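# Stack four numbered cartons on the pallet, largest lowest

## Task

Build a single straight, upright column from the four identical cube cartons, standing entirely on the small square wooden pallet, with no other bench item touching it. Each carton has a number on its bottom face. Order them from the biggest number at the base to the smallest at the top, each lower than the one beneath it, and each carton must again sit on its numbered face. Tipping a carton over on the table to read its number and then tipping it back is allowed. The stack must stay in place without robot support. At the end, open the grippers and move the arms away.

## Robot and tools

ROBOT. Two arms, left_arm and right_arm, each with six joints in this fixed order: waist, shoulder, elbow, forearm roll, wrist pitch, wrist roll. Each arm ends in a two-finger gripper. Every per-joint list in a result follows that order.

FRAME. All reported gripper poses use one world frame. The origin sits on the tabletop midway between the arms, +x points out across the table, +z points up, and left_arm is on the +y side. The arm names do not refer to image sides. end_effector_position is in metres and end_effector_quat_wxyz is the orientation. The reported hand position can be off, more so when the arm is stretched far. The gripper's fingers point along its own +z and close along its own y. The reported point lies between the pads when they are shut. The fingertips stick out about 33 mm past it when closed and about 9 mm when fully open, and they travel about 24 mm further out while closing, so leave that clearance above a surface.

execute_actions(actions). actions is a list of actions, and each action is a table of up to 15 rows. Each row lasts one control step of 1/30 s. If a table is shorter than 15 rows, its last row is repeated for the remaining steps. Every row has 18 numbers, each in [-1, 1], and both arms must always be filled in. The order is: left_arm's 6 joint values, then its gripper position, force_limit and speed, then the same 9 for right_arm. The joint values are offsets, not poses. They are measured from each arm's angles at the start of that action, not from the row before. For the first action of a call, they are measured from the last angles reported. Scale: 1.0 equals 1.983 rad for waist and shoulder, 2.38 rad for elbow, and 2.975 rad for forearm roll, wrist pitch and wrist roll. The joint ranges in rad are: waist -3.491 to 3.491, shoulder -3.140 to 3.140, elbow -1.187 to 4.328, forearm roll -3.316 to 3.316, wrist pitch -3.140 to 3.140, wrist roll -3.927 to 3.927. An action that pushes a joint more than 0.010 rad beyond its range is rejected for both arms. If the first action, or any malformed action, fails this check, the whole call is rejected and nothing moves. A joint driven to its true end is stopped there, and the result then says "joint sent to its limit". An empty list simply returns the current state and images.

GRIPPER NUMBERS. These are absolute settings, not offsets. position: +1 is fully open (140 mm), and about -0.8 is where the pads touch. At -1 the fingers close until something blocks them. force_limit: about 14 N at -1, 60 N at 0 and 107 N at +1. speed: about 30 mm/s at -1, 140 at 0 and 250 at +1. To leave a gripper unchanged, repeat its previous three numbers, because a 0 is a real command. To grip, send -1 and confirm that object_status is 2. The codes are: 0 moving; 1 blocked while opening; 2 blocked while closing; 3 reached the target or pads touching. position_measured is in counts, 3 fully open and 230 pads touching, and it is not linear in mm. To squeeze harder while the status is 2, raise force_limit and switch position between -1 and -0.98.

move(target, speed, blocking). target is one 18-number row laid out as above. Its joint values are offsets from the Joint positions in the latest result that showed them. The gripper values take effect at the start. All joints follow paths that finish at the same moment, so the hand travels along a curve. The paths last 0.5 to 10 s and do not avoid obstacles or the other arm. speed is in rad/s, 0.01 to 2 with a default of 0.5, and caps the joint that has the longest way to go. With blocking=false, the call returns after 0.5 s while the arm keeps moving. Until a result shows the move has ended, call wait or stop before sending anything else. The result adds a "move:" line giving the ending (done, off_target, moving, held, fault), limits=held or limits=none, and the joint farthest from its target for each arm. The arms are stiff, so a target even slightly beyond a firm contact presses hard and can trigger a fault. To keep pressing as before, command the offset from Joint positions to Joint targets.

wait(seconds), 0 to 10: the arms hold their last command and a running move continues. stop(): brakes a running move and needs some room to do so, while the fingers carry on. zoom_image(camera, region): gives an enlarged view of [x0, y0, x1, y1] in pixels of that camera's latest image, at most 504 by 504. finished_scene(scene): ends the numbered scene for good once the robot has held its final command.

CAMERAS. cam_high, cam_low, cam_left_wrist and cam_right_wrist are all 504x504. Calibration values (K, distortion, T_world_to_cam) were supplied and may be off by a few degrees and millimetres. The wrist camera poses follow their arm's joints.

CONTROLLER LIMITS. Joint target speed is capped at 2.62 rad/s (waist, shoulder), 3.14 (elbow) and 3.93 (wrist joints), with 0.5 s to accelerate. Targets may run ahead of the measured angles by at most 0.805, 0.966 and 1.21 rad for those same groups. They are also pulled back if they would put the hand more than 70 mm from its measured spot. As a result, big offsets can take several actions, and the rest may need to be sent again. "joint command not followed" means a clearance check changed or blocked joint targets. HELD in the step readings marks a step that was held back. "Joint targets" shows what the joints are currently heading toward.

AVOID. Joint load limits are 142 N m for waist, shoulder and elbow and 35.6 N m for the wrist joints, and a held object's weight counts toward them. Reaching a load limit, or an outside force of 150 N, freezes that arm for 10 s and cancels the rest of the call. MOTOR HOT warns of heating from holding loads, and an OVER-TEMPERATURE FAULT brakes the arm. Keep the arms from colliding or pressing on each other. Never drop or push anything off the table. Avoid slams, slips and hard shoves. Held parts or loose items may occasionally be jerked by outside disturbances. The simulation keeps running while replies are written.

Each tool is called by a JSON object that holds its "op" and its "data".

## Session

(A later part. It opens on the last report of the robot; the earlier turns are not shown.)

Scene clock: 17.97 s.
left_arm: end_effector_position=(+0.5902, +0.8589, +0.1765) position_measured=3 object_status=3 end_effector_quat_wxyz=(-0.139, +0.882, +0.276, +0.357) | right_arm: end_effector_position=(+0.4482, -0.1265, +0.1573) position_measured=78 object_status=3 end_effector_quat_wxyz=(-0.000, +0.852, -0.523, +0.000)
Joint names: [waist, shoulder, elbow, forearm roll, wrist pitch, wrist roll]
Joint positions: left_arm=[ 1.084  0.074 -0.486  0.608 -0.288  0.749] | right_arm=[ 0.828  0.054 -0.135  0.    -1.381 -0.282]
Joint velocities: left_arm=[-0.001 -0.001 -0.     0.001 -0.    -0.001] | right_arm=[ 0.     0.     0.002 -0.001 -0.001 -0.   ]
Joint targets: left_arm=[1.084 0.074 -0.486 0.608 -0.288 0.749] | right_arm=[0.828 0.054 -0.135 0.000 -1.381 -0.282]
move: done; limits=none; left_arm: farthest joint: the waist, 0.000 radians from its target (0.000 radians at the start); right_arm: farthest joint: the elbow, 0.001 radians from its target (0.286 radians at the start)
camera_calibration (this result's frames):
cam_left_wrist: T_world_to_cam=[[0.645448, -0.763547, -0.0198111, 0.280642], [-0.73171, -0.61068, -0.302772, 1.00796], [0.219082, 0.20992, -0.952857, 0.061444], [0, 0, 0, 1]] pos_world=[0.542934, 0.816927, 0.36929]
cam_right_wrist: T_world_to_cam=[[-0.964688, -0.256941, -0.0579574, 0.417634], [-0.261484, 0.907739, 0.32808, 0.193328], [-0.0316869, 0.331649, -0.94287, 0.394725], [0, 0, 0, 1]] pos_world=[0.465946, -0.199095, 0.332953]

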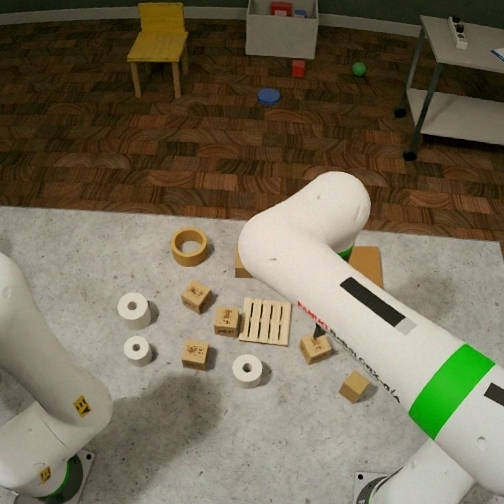

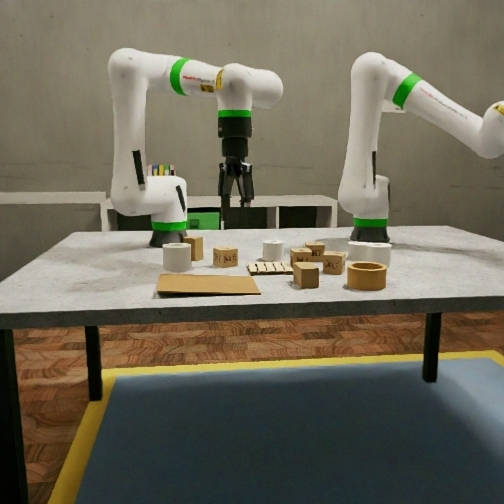

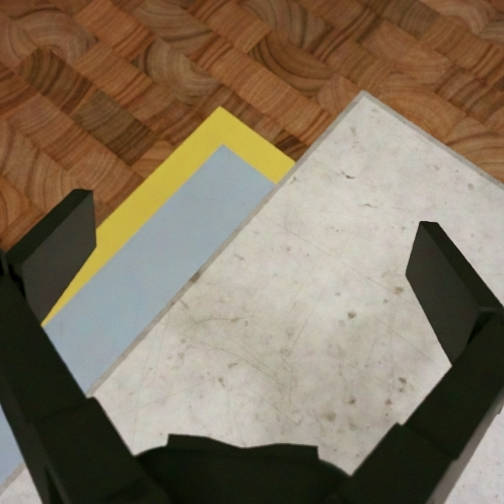

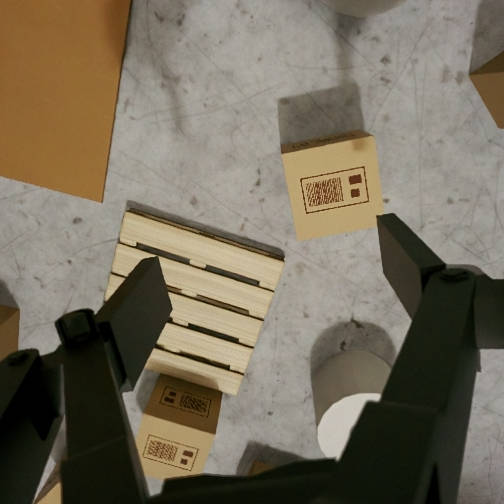

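{"op": "move", "data": {"target": [0,0,0,0,0,0,1,0,0,0.1027,0.1769,0.1522,0,-0.0042,-0.25,0.4,0,0], "speed": 1}}

Scene clock: 19.70 s.
left_arm: end_effector_position=(+0.5902, +0.8589, +0.1765) position_measured=3 object_status=3 end_effector_quat_wxyz=(-0.139, +0.882, +0.276, +0.357) | right_arm: end_effector_position=(+0.4782, +0.0671, +0.1296) position_measured=78 object_status=3 end_effector_quat_wxyz=(+0.000, +0.682, -0.732, +0.000)
Joint names: [waist, shoulder, elbow, forearm roll, wrist pitch, wrist roll]
Joint positions: left_arm=[ 1.084  0.074 -0.486  0.608 -0.288  0.749] | right_arm=[ 1.031  0.404  0.227  0.    -1.394 -1.026]
Joint velocities: left_arm=[-0.001  0.001  0.001  0.     0.    -0.001] | right_arm=[-0.     0.001  0.001 -0.001  0.    -0.001]
Joint targets: left_arm=[1.084 0.074 -0.486 0.608 -0.288 0.749] | right_arm=[1.031 0.404 0.227 0.000 -1.394 -1.026]
move: done; limits=none; left_arm: farthest joint: the waist, 0.000 radians from its target (0.000 radians at the start); right_arm: farthest joint: the waist, 0.000 radians from its target (0.204 radians at the start)
camera_calibration (this result's frames):
cam_left_wrist: T_world_to_cam=[[0.645448, -0.763547, -0.0198109, 0.280642], [-0.73171, -0.61068, -0.302772, 1.00796], [0.219082, 0.209919, -0.952857, 0.0614442], [0, 0, 0, 1]] pos_world=[0.542934, 0.816927, 0.36929]
cam_right_wrist: T_world_to_cam=[[-0.959576, 0.275587, -0.0571414, 0.456434], [0.242731, 0.913102, 0.327606, -0.206829], [0.14246, 0.300493, -0.943085, 0.224253], [0, 0, 0, 1]] pos_world=[0.45624, -0.00431742, 0.30533]

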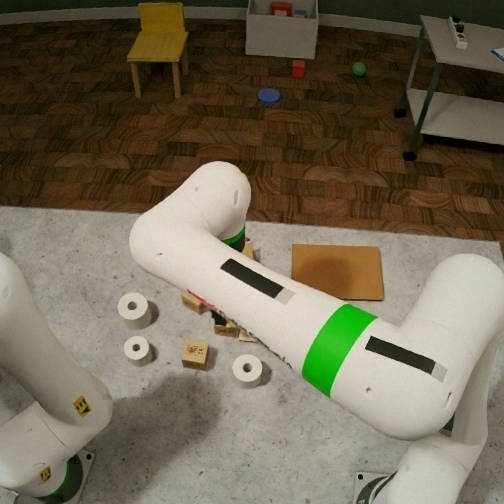

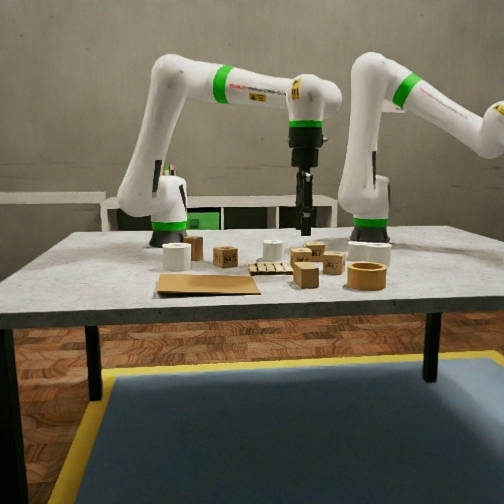

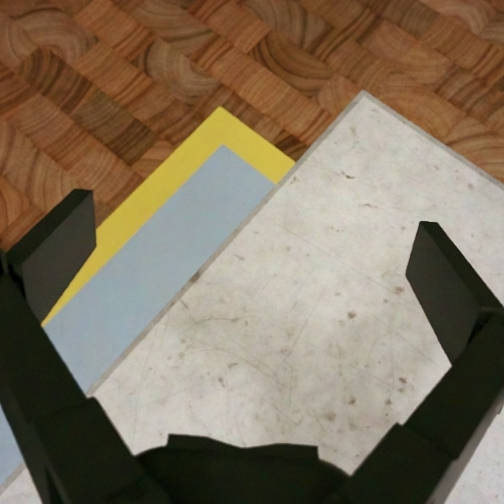

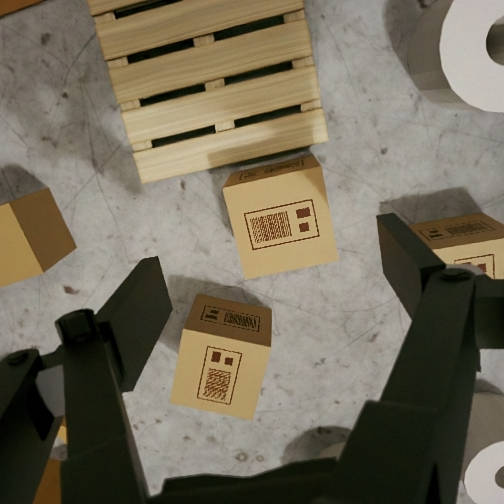

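{"op": "move", "data": {"target": [0,0,0,0,0,0,1,0,0,0.0024,0.0255,-0.0618,0,0.0665,-0.0016,0.4,0,0], "speed": 0.3}}

{"op": "move", "data": {"target": [0,0,0,0,0,0,1,0,0,0,0,0,0,0,0,-1,0,0]}}

{"op": "move", "data": {"target": [0,0,0,0,0,0,1,0,0,0,0,0.15,0,-0.12,0,-1,0,0], "speed": 0.8}}

{"op": "move", "data": {"target": [0,0,0,0,0,0,1,0,0,-0.4,-0.2,-0.2,0,0.48,0,-1,0,0], "speed": 1.5}}

{"op": "zoom_image", "data": {"camera": "cam_low", "region": [30,0,230,160]}}

Scene clock: 21.77 s.
left_arm: end_effector_position=(+0.5902, +0.8589, +0.1765) position_measured=3 object_status=3 end_effector_quat_wxyz=(-0.139, +0.882, +0.276, +0.357) | right_arm: end_effector_position=(+0.4739, +0.0657, +0.0394) position_measured=78 object_status=3 end_effector_quat_wxyz=(-0.000, +0.682, -0.732, +0.000)
Joint names: [waist, shoulder, elbow, forearm roll, wrist pitch, wrist roll]
Joint positions: left_arm=[ 1.084  0.074 -0.486  0.608 -0.288  0.749] | right_arm=[ 1.036  0.455  0.08   0.    -1.196 -1.031]
Joint velocities: left_arm=[ 0.001 -0.001 -0.    -0.001  0.    -0.   ] | right_arm=[-0.001  0.001 -0.001  0.     0.001  0.001]
Joint targets: left_arm=[1.084 0.074 -0.486 0.608 -0.288 0.749] | right_arm=[1.036 0.455 0.080 0.000 -1.196 -1.031]
move: done; limits=none; left_arm: farthest joint: the waist, 0.000 radians from its target (0.000 radians at the start); right_arm: farthest joint: the waist, 0.000 radians from its target (0.005 radians at the start)
camera_calibration (this result's frames):
cam_left_wrist: T_world_to_cam=[[0.645448, -0.763547, -0.019811, 0.280642], [-0.73171, -0.61068, -0.302772, 1.00796], [0.219082, 0.209919, -0.952857, 0.0614441], [0, 0, 0, 1]] pos_world=[0.542934, 0.816927, 0.36929]
cam_right_wrist: T_world_to_cam=[[-0.959578, 0.275569, -0.0572012, 0.447497], [0.242668, 0.913052, 0.327792, -0.174982], [0.142557, 0.300661, -0.943017, 0.140121], [0, 0, 0, 1]] pos_world=[0.451896, -0.00567753, 0.215091]

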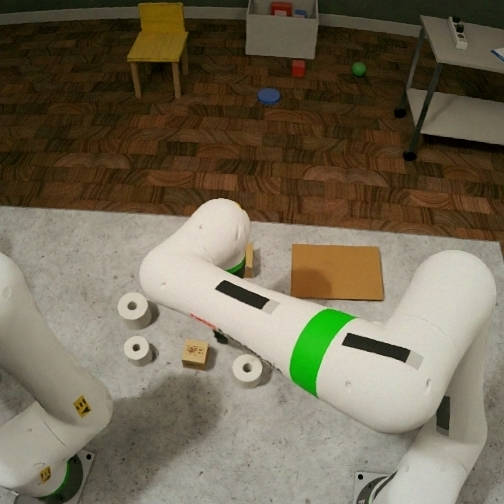

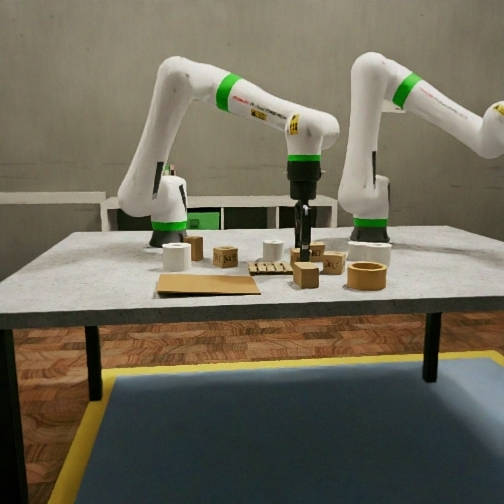

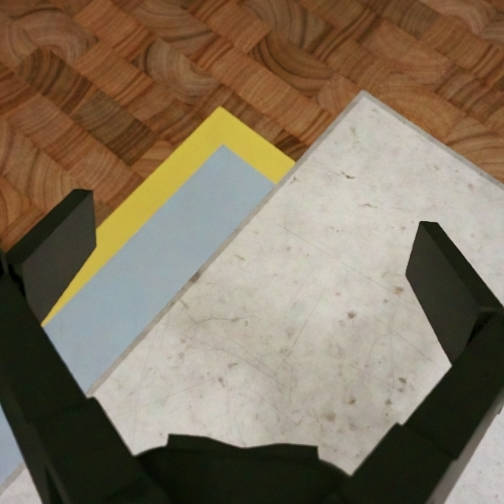

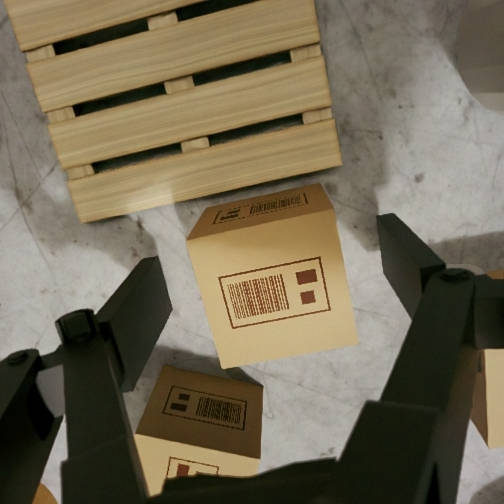

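Scene clock: 22.33 s.
left_arm: end_effector_position=(+0.5902, +0.8589, +0.1765) position_measured=3 object_status=3 end_effector_quat_wxyz=(-0.139, +0.882, +0.276, +0.357) | right_arm: end_effector_position=(+0.4738, +0.0657, +0.0394) position_measured=152 object_status=2 end_effector_quat_wxyz=(-0.000, +0.682, -0.732, +0.000)
Joint names: [waist, shoulder, elbow, forearm roll, wrist pitch, wrist roll]
Joint positions: left_arm=[ 1.084  0.074 -0.486  0.608 -0.288  0.749] | right_arm=[ 1.036  0.455  0.08   0.    -1.196 -1.031]
Joint velocities: left_arm=[ 0.001  0.003 -0.    -0.    -0.    -0.   ] | right_arm=[-0.  0.  0.  0.  0.  0.]
Joint targets: left_arm=[1.084 0.074 -0.486 0.608 -0.288 0.749] | right_arm=[1.036 0.455 0.080 0.000 -1.196 -1.031]
move: done; limits=none; left_arm: farthest joint: the waist, 0.000 radians from its target (0.000 radians at the start); right_arm: farthest joint: the waist, 0.000 radians from its target (0.000 radians at the start)
camera_calibration (this result's frames):
cam_left_wrist: T_world_to_cam=[[0.645448, -0.763547, -0.0198109, 0.280642], [-0.73171, -0.61068, -0.302772, 1.00796], [0.219082, 0.209919, -0.952857, 0.061444], [0, 0, 0, 1]] pos_world=[0.542934, 0.816927, 0.36929]
cam_right_wrist: T_world_to_cam=[[-0.959583, 0.275553, -0.0571996, 0.44749], [0.242654, 0.913058, 0.327788, -0.174972], [0.14255, 0.30066, -0.943018, 0.140107], [0, 0, 0, 1]] pos_world=[0.451889, -0.00567188, 0.215073]

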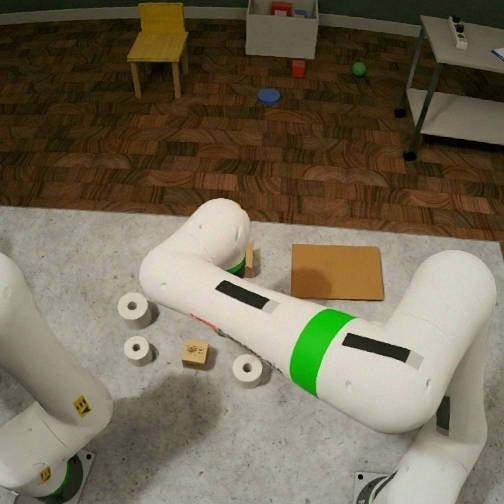

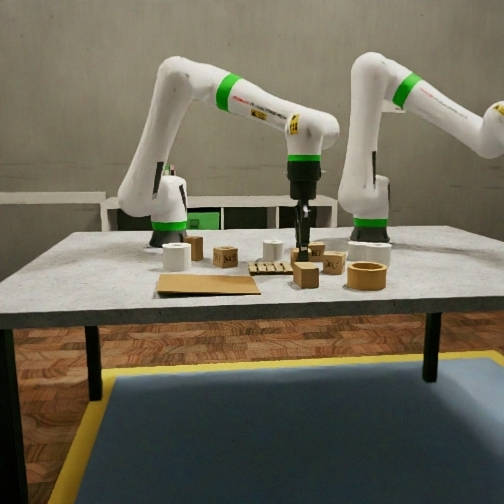

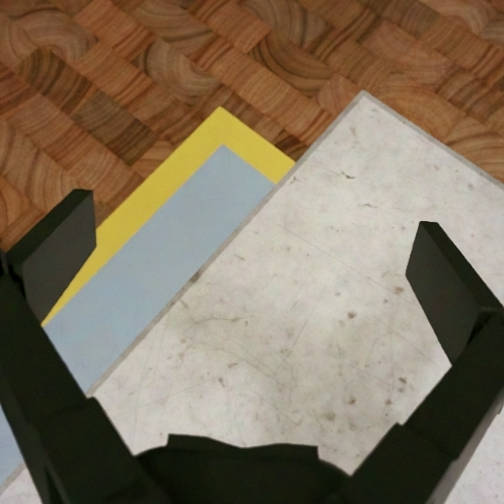

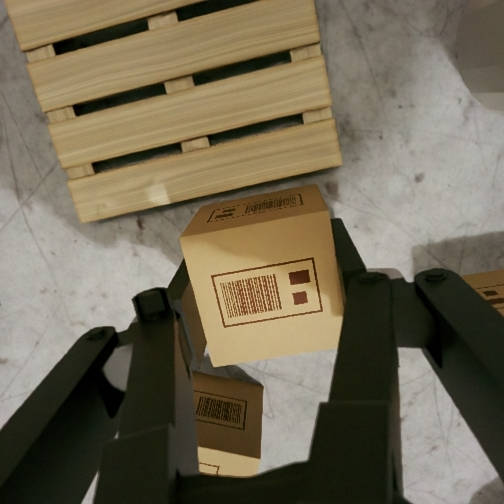

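Scene clock: 23.37 s.
left_arm: end_effector_position=(+0.5902, +0.8589, +0.1765) position_measured=3 object_status=3 end_effector_quat_wxyz=(-0.139, +0.882, +0.276, +0.357) | right_arm: end_effector_position=(+0.4909, +0.0901, +0.1891) position_measured=152 object_status=2 end_effector_quat_wxyz=(-0.000, +0.682, -0.732, +0.000)
Joint names: [waist, shoulder, elbow, forearm roll, wrist pitch, wrist roll]
Joint positions: left_arm=[ 1.084  0.074 -0.486  0.608 -0.288  0.749] | right_arm=[ 1.036  0.455  0.437  0.    -1.553 -1.031]
Joint velocities: left_arm=[ 0.001  0.     0.    -0.001  0.     0.   ] | right_arm=[ 0.001 -0.     0.002 -0.    -0.001  0.001]
Joint targets: left_arm=[1.084 0.074 -0.486 0.608 -0.288 0.749] | right_arm=[1.036 0.455 0.437 0.000 -1.553 -1.031]
move: done; limits=none; left_arm: farthest joint: the waist, 0.000 radians from its target (0.000 radians at the start); right_arm: farthest joint: the waist, 0.000 radians from its target (0.000 radians at the start)
camera_calibration (this result's frames):
cam_left_wrist: T_world_to_cam=[[0.645448, -0.763547, -0.0198109, 0.280642], [-0.73171, -0.61068, -0.302772, 1.00796], [0.219082, 0.209919, -0.952857, 0.0614442], [0, 0, 0, 1]] pos_world=[0.542934, 0.816927, 0.36929]
cam_right_wrist: T_world_to_cam=[[-0.959566, 0.275607, -0.0572242, 0.465709], [0.242692, 0.913035, 0.327824, -0.250486], [0.142598, 0.300681, -0.943004, 0.271538], [0, 0, 0, 1]] pos_world=[0.468949, 0.0187038, 0.364827]

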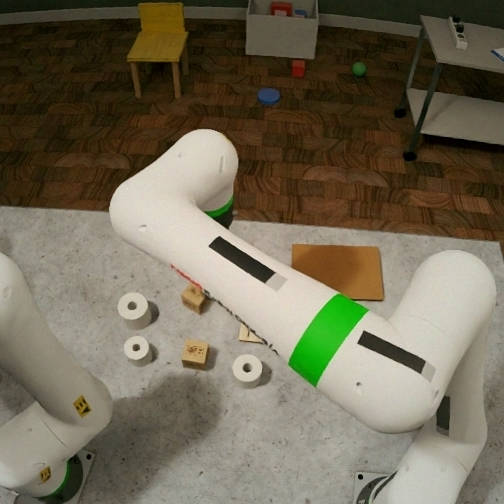

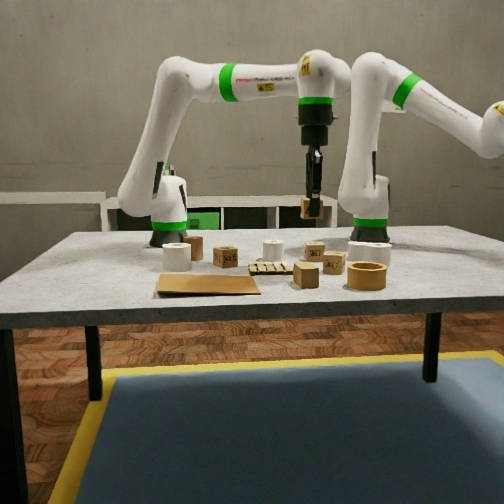

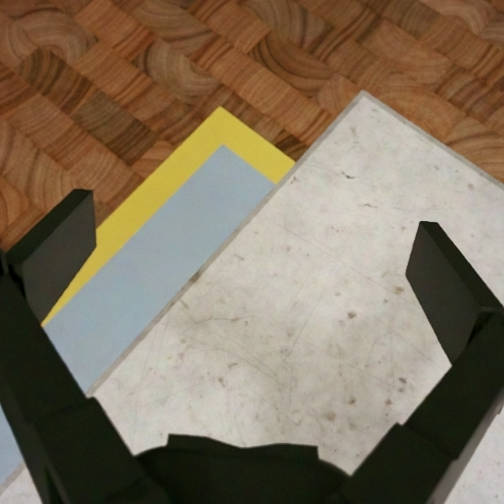

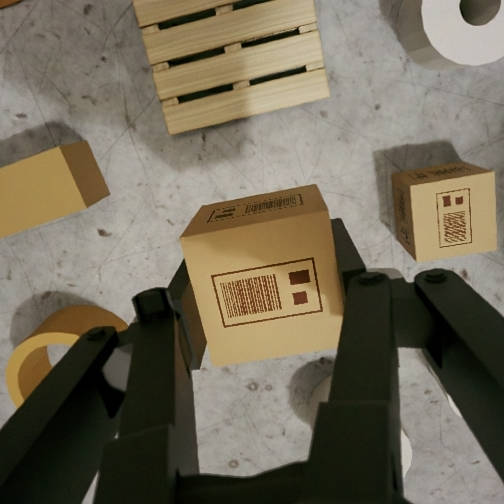

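Scene clock: 25.63 s.
left_arm: end_effector_position=(+0.5902, +0.8589, +0.1765) position_measured=3 object_status=3 end_effector_quat_wxyz=(-0.139, +0.882, +0.276, +0.357) | right_arm: end_effector_position=(+0.8446, -0.3305, +0.4741) position_measured=152 object_status=2 end_effector_quat_wxyz=(+0.614, -0.270, +0.733, -0.116)
Joint names: [waist, shoulder, elbow, forearm roll, wrist pitch, wrist roll]
Joint positions: left_arm=[ 1.084  0.074 -0.486  0.608 -0.288  0.749] | right_arm=[ 0.243  0.058 -0.039  0.    -0.125 -1.031]
Joint velocities: left_arm=[0.002 0.001 0.002 0.001 0.    0.   ] | right_arm=[-0.001 -0.001 -0.    -0.001  0.001 -0.001]
Joint targets: left_arm=[1.084 0.074 -0.486 0.608 -0.288 0.749] | right_arm=[0.243 0.058 -0.039 0.000 -0.125 -1.031]
move: done; limits=none; left_arm: farthest joint: the waist, 0.000 radians from its target (0.000 radians at the start); right_arm: farthest joint: the waist, 0.000 radians from its target (0.793 radians at the start)
camera_calibration (this result's frames):
cam_left_wrist: T_world_to_cam=[[0.645448, -0.763547, -0.0198112, 0.280642], [-0.73171, -0.61068, -0.302772, 1.00796], [0.219082, 0.20992, -0.952857, 0.0614441], [0, 0, 0, 1]] pos_world=[0.542934, 0.816927, 0.36929]
cam_right_wrist: T_world_to_cam=[[-0.172413, 0.928377, -0.329227, 0.617211], [-0.176489, 0.299709, 0.937564, -0.183391], [0.969085, 0.219754, 0.112174, -0.608743], [0, 0, 0, 1]] pos_world=[0.663973, -0.384266, 0.443429]

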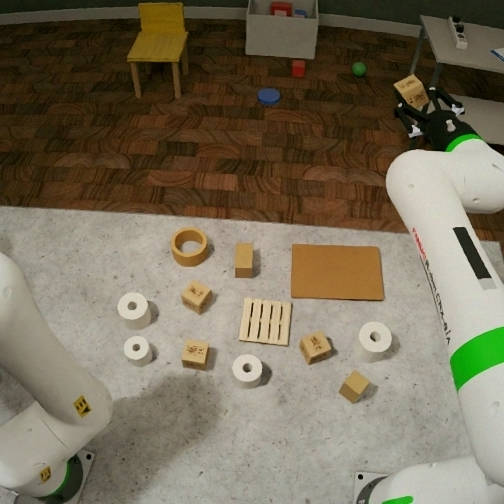

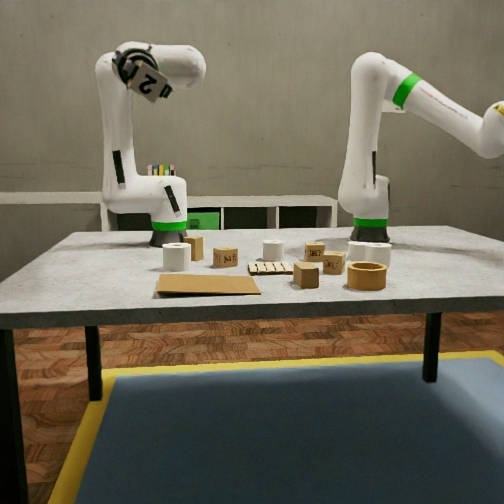

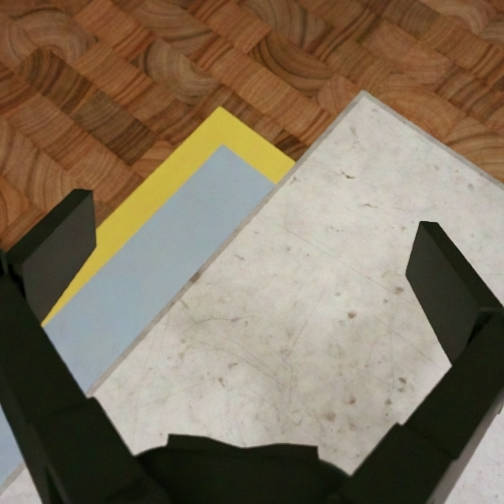

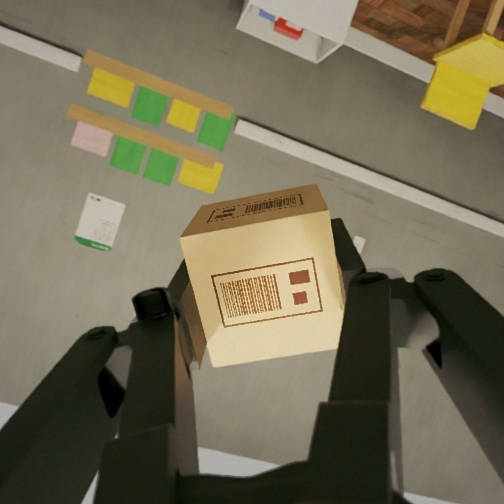

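Region (30, 0, 230, 160) of cam_low's 504x504 image, scaled by 2.520, with more detail than that image has; it fills the top 403 rows of this view, and the rest is white.

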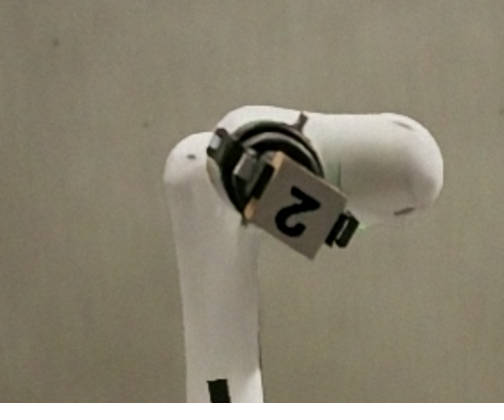

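{"op": "move", "data": {"target": [0,0,0,0,0,0,1,0,0,0.526,-0.0686,-0.0651,0,-0.447,0,-1,0,0], "speed": 1.5}}

{"op": "move", "data": {"target": [0,0,0,0,0,0,1,0,0,0,0,-0.15,0,0.12,0,-1,0,0], "speed": 0.4}}

{"op": "move", "data": {"target": [0,0,0,0,0,0,1,0,0,0,0,0,0,0,0,0.4,0,-0.3]}}

{"op": "move", "data": {"target": [0,0,0,0,0,0,1,0,0,0,0,0.15,0,-0.12,0,0.4,0,0], "speed": 0.8}}

Scene clock: 28.90 s.
left_arm: end_effector_position=(+0.5902, +0.8589, +0.1765) position_measured=3 object_status=3 end_effector_quat_wxyz=(-0.139, +0.882, +0.276, +0.357) | right_arm: end_effector_position=(+0.2957, -0.0112, +0.1875) position_measured=152 object_status=2 end_effector_quat_wxyz=(-0.000, +0.768, -0.641, +0.000)
Joint names: [waist, shoulder, elbow, forearm roll, wrist pitch, wrist roll]
Joint positions: left_arm=[ 1.084  0.074 -0.486  0.608 -0.288  0.749] | right_arm=[ 1.286 -0.078 -0.194  0.    -1.455 -1.031]
Joint velocities: left_arm=[-0.001 -0.001  0.     0.001 -0.    -0.002] | right_arm=[ 0.002 -0.001 -0.     0.    -0.001 -0.   ]
Joint targets: left_arm=[1.084 0.074 -0.486 0.608 -0.288 0.749] | right_arm=[1.286 -0.078 -0.194 0.000 -1.455 -1.031]
move: done; limits=none; left_arm: farthest joint: the waist, 0.000 radians from its target (0.000 radians at the start); right_arm: farthest joint: the waist, 0.000 radians from its target (1.044 radians at the start)
camera_calibration (this result's frames):
cam_left_wrist: T_world_to_cam=[[0.645448, -0.763547, -0.0198111, 0.280642], [-0.73171, -0.61068, -0.302772, 1.00796], [0.219082, 0.20992, -0.952857, 0.061444], [0, 0, 0, 1]] pos_world=[0.542934, 0.816927, 0.36929]
cam_right_wrist: T_world_to_cam=[[-0.997918, 0.0297672, -0.0572174, 0.314851], [0.0093842, 0.944698, 0.327808, -0.040686], [0.0638111, 0.326589, -0.94301, 0.351855], [0, 0, 0, 1]] pos_world=[0.292125, -0.0858483, 0.363155]

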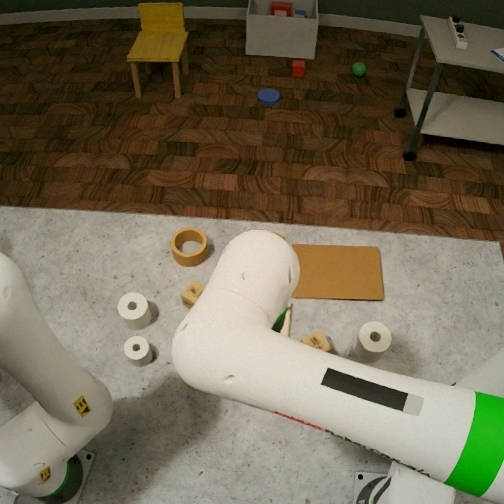

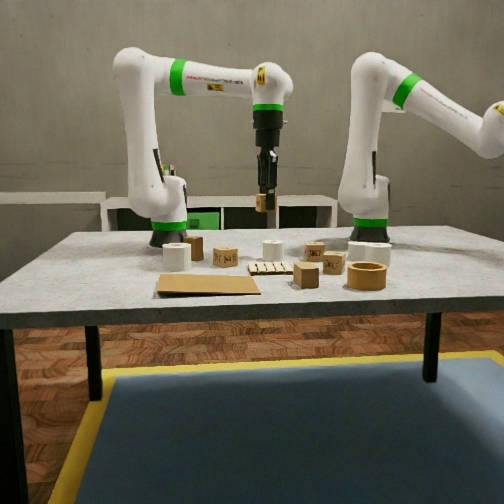

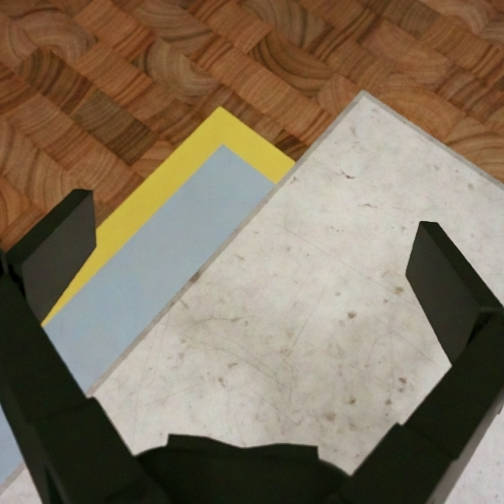

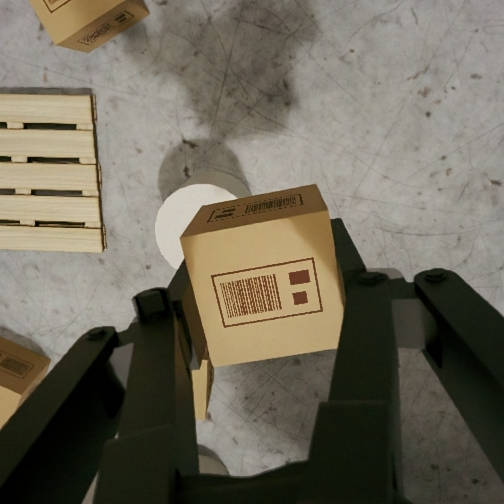

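Scene clock: 39.80 s.
left_arm: end_effector_position=(+0.5902, +0.8589, +0.1765) position_measured=3 object_status=3 end_effector_quat_wxyz=(-0.139, +0.882, +0.276, +0.357) | right_arm: end_effector_position=(+0.2891, -0.0321, +0.0856) position_measured=152 object_status=2 end_effector_quat_wxyz=(-0.010, +0.768, -0.640, -0.002)
Joint names: [waist, shoulder, elbow, forearm roll, wrist pitch, wrist roll]
Joint positions: left_arm=[ 1.084  0.074 -0.486  0.608 -0.288  0.749] | right_arm=[ 1.286 -0.089 -0.449  0.004 -1.19  -1.031]
Joint velocities: left_arm=[ 0.002  0.    -0.001 -0.     0.    -0.   ] | right_arm=[-0.  0. -0.  0.  0.  0.]
Joint targets: left_arm=[1.084 0.074 -0.486 0.608 -0.288 0.749] | right_arm=[1.286 -0.088 -0.449 0.004 -1.190 -1.031]
FORCE FAULT: contact force on the right arm reached its limit, and that arm stopped for 10 seconds. The contact can be on any part of that arm, not only on its tool. That time counts as 19 of the actions that you can send in this scene. That arm's remaining commands of this call were not run. That arm holds still and accepts commands again. Move the arm away from the contact; if what it grips holds it there, let go first. Pushing or pulling that hard again can fault the arm again.
move: fault (right_arm); limits=none; left_arm: farthest joint: the waist, 0.000 radians from its target (0.000 radians at the start); right_arm: farthest joint: the elbow, 0.102 radians from its target (0.357 radians at the start)
camera_calibration (this result's frames):
cam_left_wrist: T_world_to_cam=[[0.645448, -0.763547, -0.0198112, 0.280642], [-0.73171, -0.61068, -0.302772, 1.00796], [0.219082, 0.20992, -0.952857, 0.061444], [0, 0, 0, 1]] pos_world=[0.542934, 0.816927, 0.36929]
cam_right_wrist: T_world_to_cam=[[-0.997333, 0.0295172, -0.0667433, 0.303629], [0.00473861, 0.938817, 0.344383, 0.0122206], [0.072825, 0.343148, -0.936454, 0.26043], [0, 0, 0, 1]] pos_world=[0.283796, -0.109801, 0.259938]

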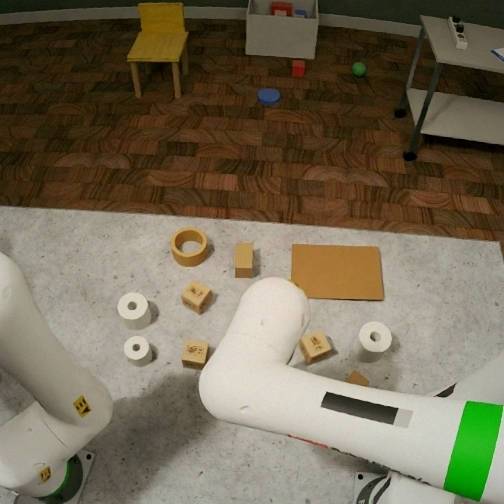

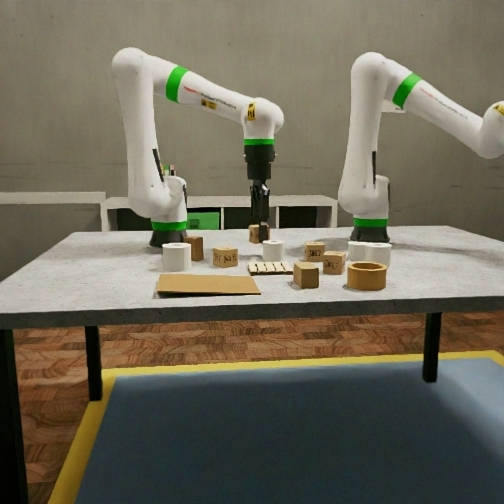

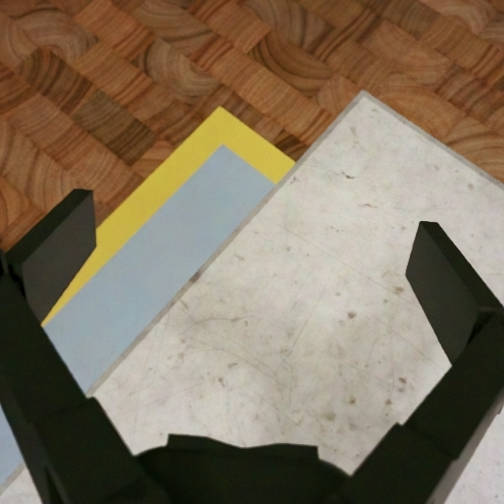

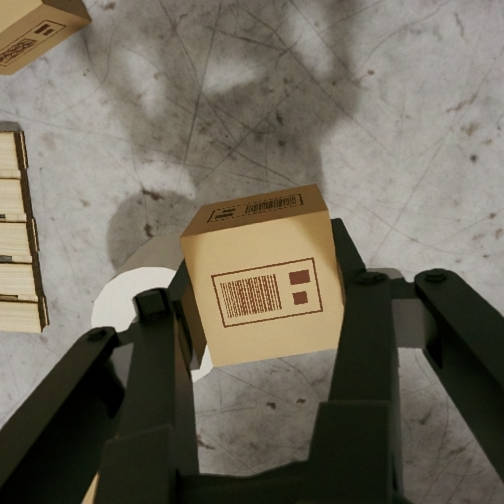

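not run: a fault stop came before this call.

not run: a fault stop came before this call.

{"op": "move", "data": {"target": [0,0,0,0,0,0,1,0,0,0,0,0.107,-0.0013,-0.089,0,-1,0,0], "speed": 0.5}}

{"op": "move", "data": {"target": [0,0,0,0,0,0,1,0,0,0.0351,-0.0853,-0.1,0,0.0208,0,-1,0,0], "speed": 0.8}}

Scene clock: 41.27 s.
left_arm: end_effector_position=(+0.5902, +0.8589, +0.1765) position_measured=3 object_status=3 end_effector_quat_wxyz=(-0.139, +0.882, +0.276, +0.357) | right_arm: end_effector_position=(+0.2954, -0.0116, +0.1913) position_measured=152 object_status=2 end_effector_quat_wxyz=(-0.005, +0.768, -0.641, -0.002)
Joint names: [waist, shoulder, elbow, forearm roll, wrist pitch, wrist roll]
Joint positions: left_arm=[ 1.084  0.074 -0.486  0.608 -0.288  0.749] | right_arm=[ 1.286 -0.089 -0.195 -0.    -1.455 -1.031]
Joint velocities: left_arm=[ 0.    -0.001  0.     0.001 -0.     0.   ] | right_arm=[-0.    -0.     0.001  0.001 -0.001 -0.001]
Joint targets: left_arm=[1.084 0.074 -0.486 0.608 -0.288 0.749] | right_arm=[1.286 -0.089 -0.195 -0.000 -1.455 -1.031]
move: done; limits=none; left_arm: farthest joint: the waist, 0.000 radians from its target (0.000 radians at the start); right_arm: farthest joint: the waist, 0.000 radians from its target (0.000 radians at the start)
camera_calibration (this result's frames):
cam_left_wrist: T_world_to_cam=[[0.645448, -0.763547, -0.0198111, 0.280642], [-0.73171, -0.61068, -0.302772, 1.00796], [0.219082, 0.20992, -0.952857, 0.0614439], [0, 0, 0, 1]] pos_world=[0.542934, 0.816927, 0.36929]
cam_right_wrist: T_world_to_cam=[[-0.997738, 0.0303208, -0.0600025, 0.315265], [0.00837108, 0.941604, 0.336619, -0.0430396], [0.0667051, 0.335355, -0.939727, 0.354213], [0, 0, 0, 1]] pos_world=[0.291284, -0.0878201, 0.366268]

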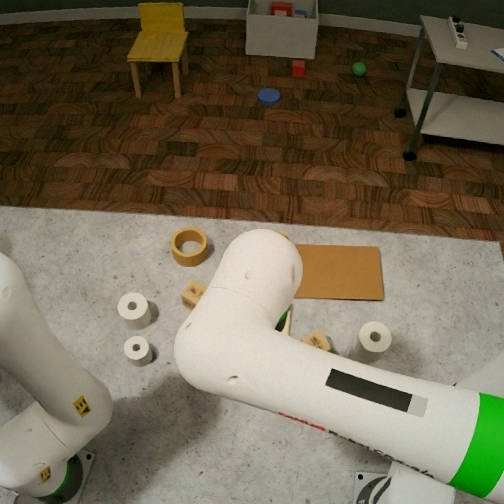

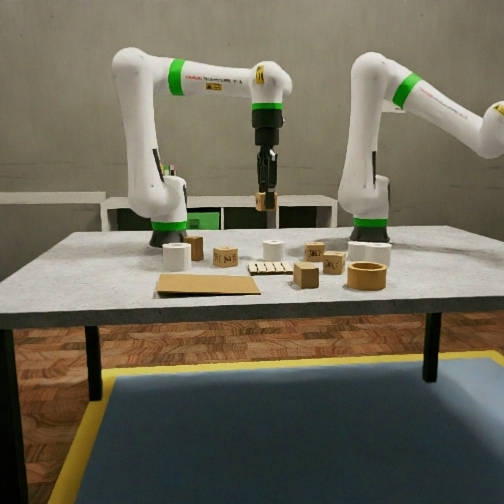

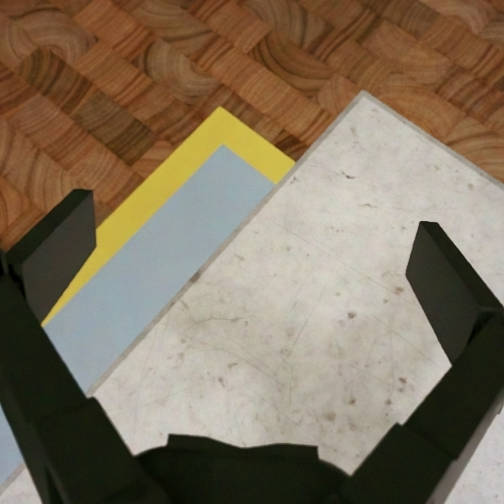

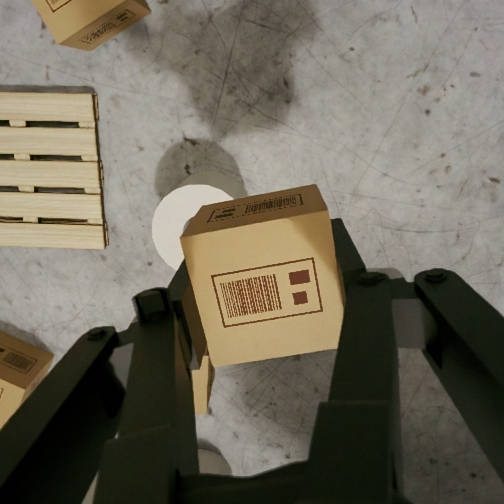

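Scene clock: 42.17 s.
left_arm: end_effector_position=(+0.5902, +0.8589, +0.1765) position_measured=3 object_status=3 end_effector_quat_wxyz=(-0.139, +0.882, +0.276, +0.357) | right_arm: end_effector_position=(+0.2508, -0.0659, +0.1501) position_measured=152 object_status=2 end_effector_quat_wxyz=(-0.001, +0.789, -0.614, -0.001)
Joint names: [waist, shoulder, elbow, forearm roll, wrist pitch, wrist roll]
Joint positions: left_arm=[ 1.084  0.074 -0.486  0.608 -0.288  0.749] | right_arm=[ 1.355 -0.258 -0.433 -0.    -1.393 -1.031]
Joint velocities: left_arm=[ 0.     0.001  0.001  0.001 -0.    -0.001] | right_arm=[-0.    -0.002 -0.001 -0.     0.     0.   ]
Joint targets: left_arm=[1.084 0.074 -0.486 0.608 -0.288 0.749] | right_arm=[1.355 -0.258 -0.433 -0.000 -1.393 -1.031]
move: done; limits=none; left_arm: farthest joint: the waist, 0.000 radians from its target (0.000 radians at the start); right_arm: farthest joint: the shoulder, 0.001 radians from its target (0.170 radians at the start)
camera_calibration (this result's frames):
cam_left_wrist: T_world_to_cam=[[0.645448, -0.763547, -0.019811, 0.280642], [-0.73171, -0.61068, -0.302772, 1.00796], [0.219082, 0.20992, -0.952857, 0.061444], [0, 0, 0, 1]] pos_world=[0.542934, 0.816927, 0.36929]
cam_right_wrist: T_world_to_cam=[[-0.997551, -0.0394954, -0.0577311, 0.264927], [-0.0564275, 0.942118, 0.330498, 0.0395633], [0.0413364, 0.332946, -0.942039, 0.343212], [0, 0, 0, 1]] pos_world=[0.252323, -0.141081, 0.325538]

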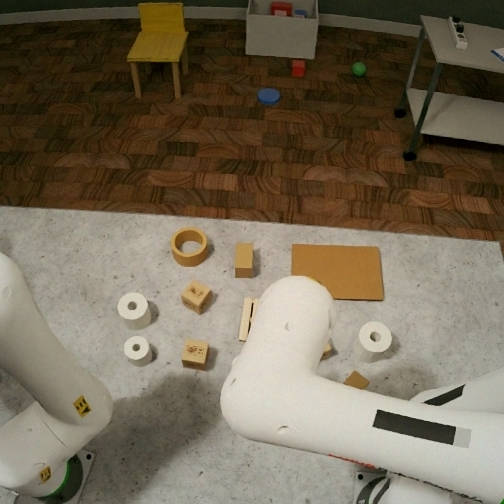

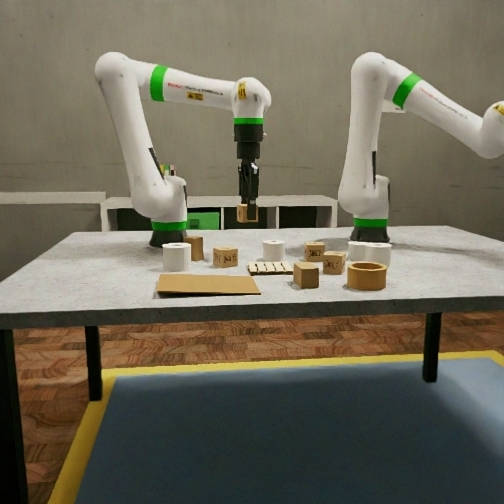

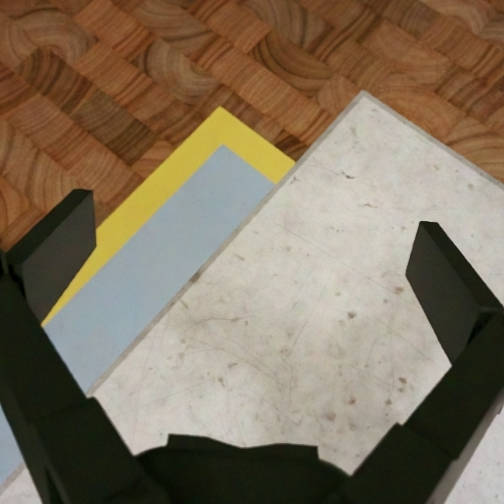

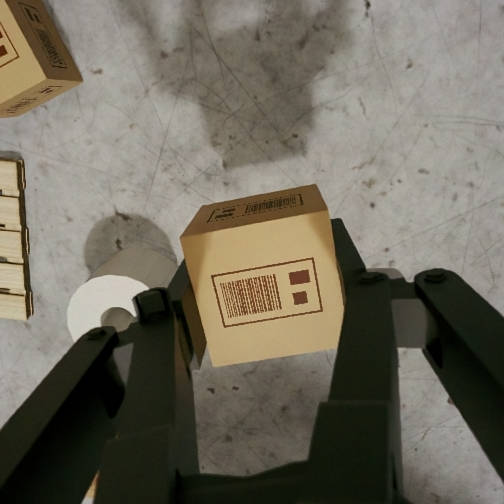

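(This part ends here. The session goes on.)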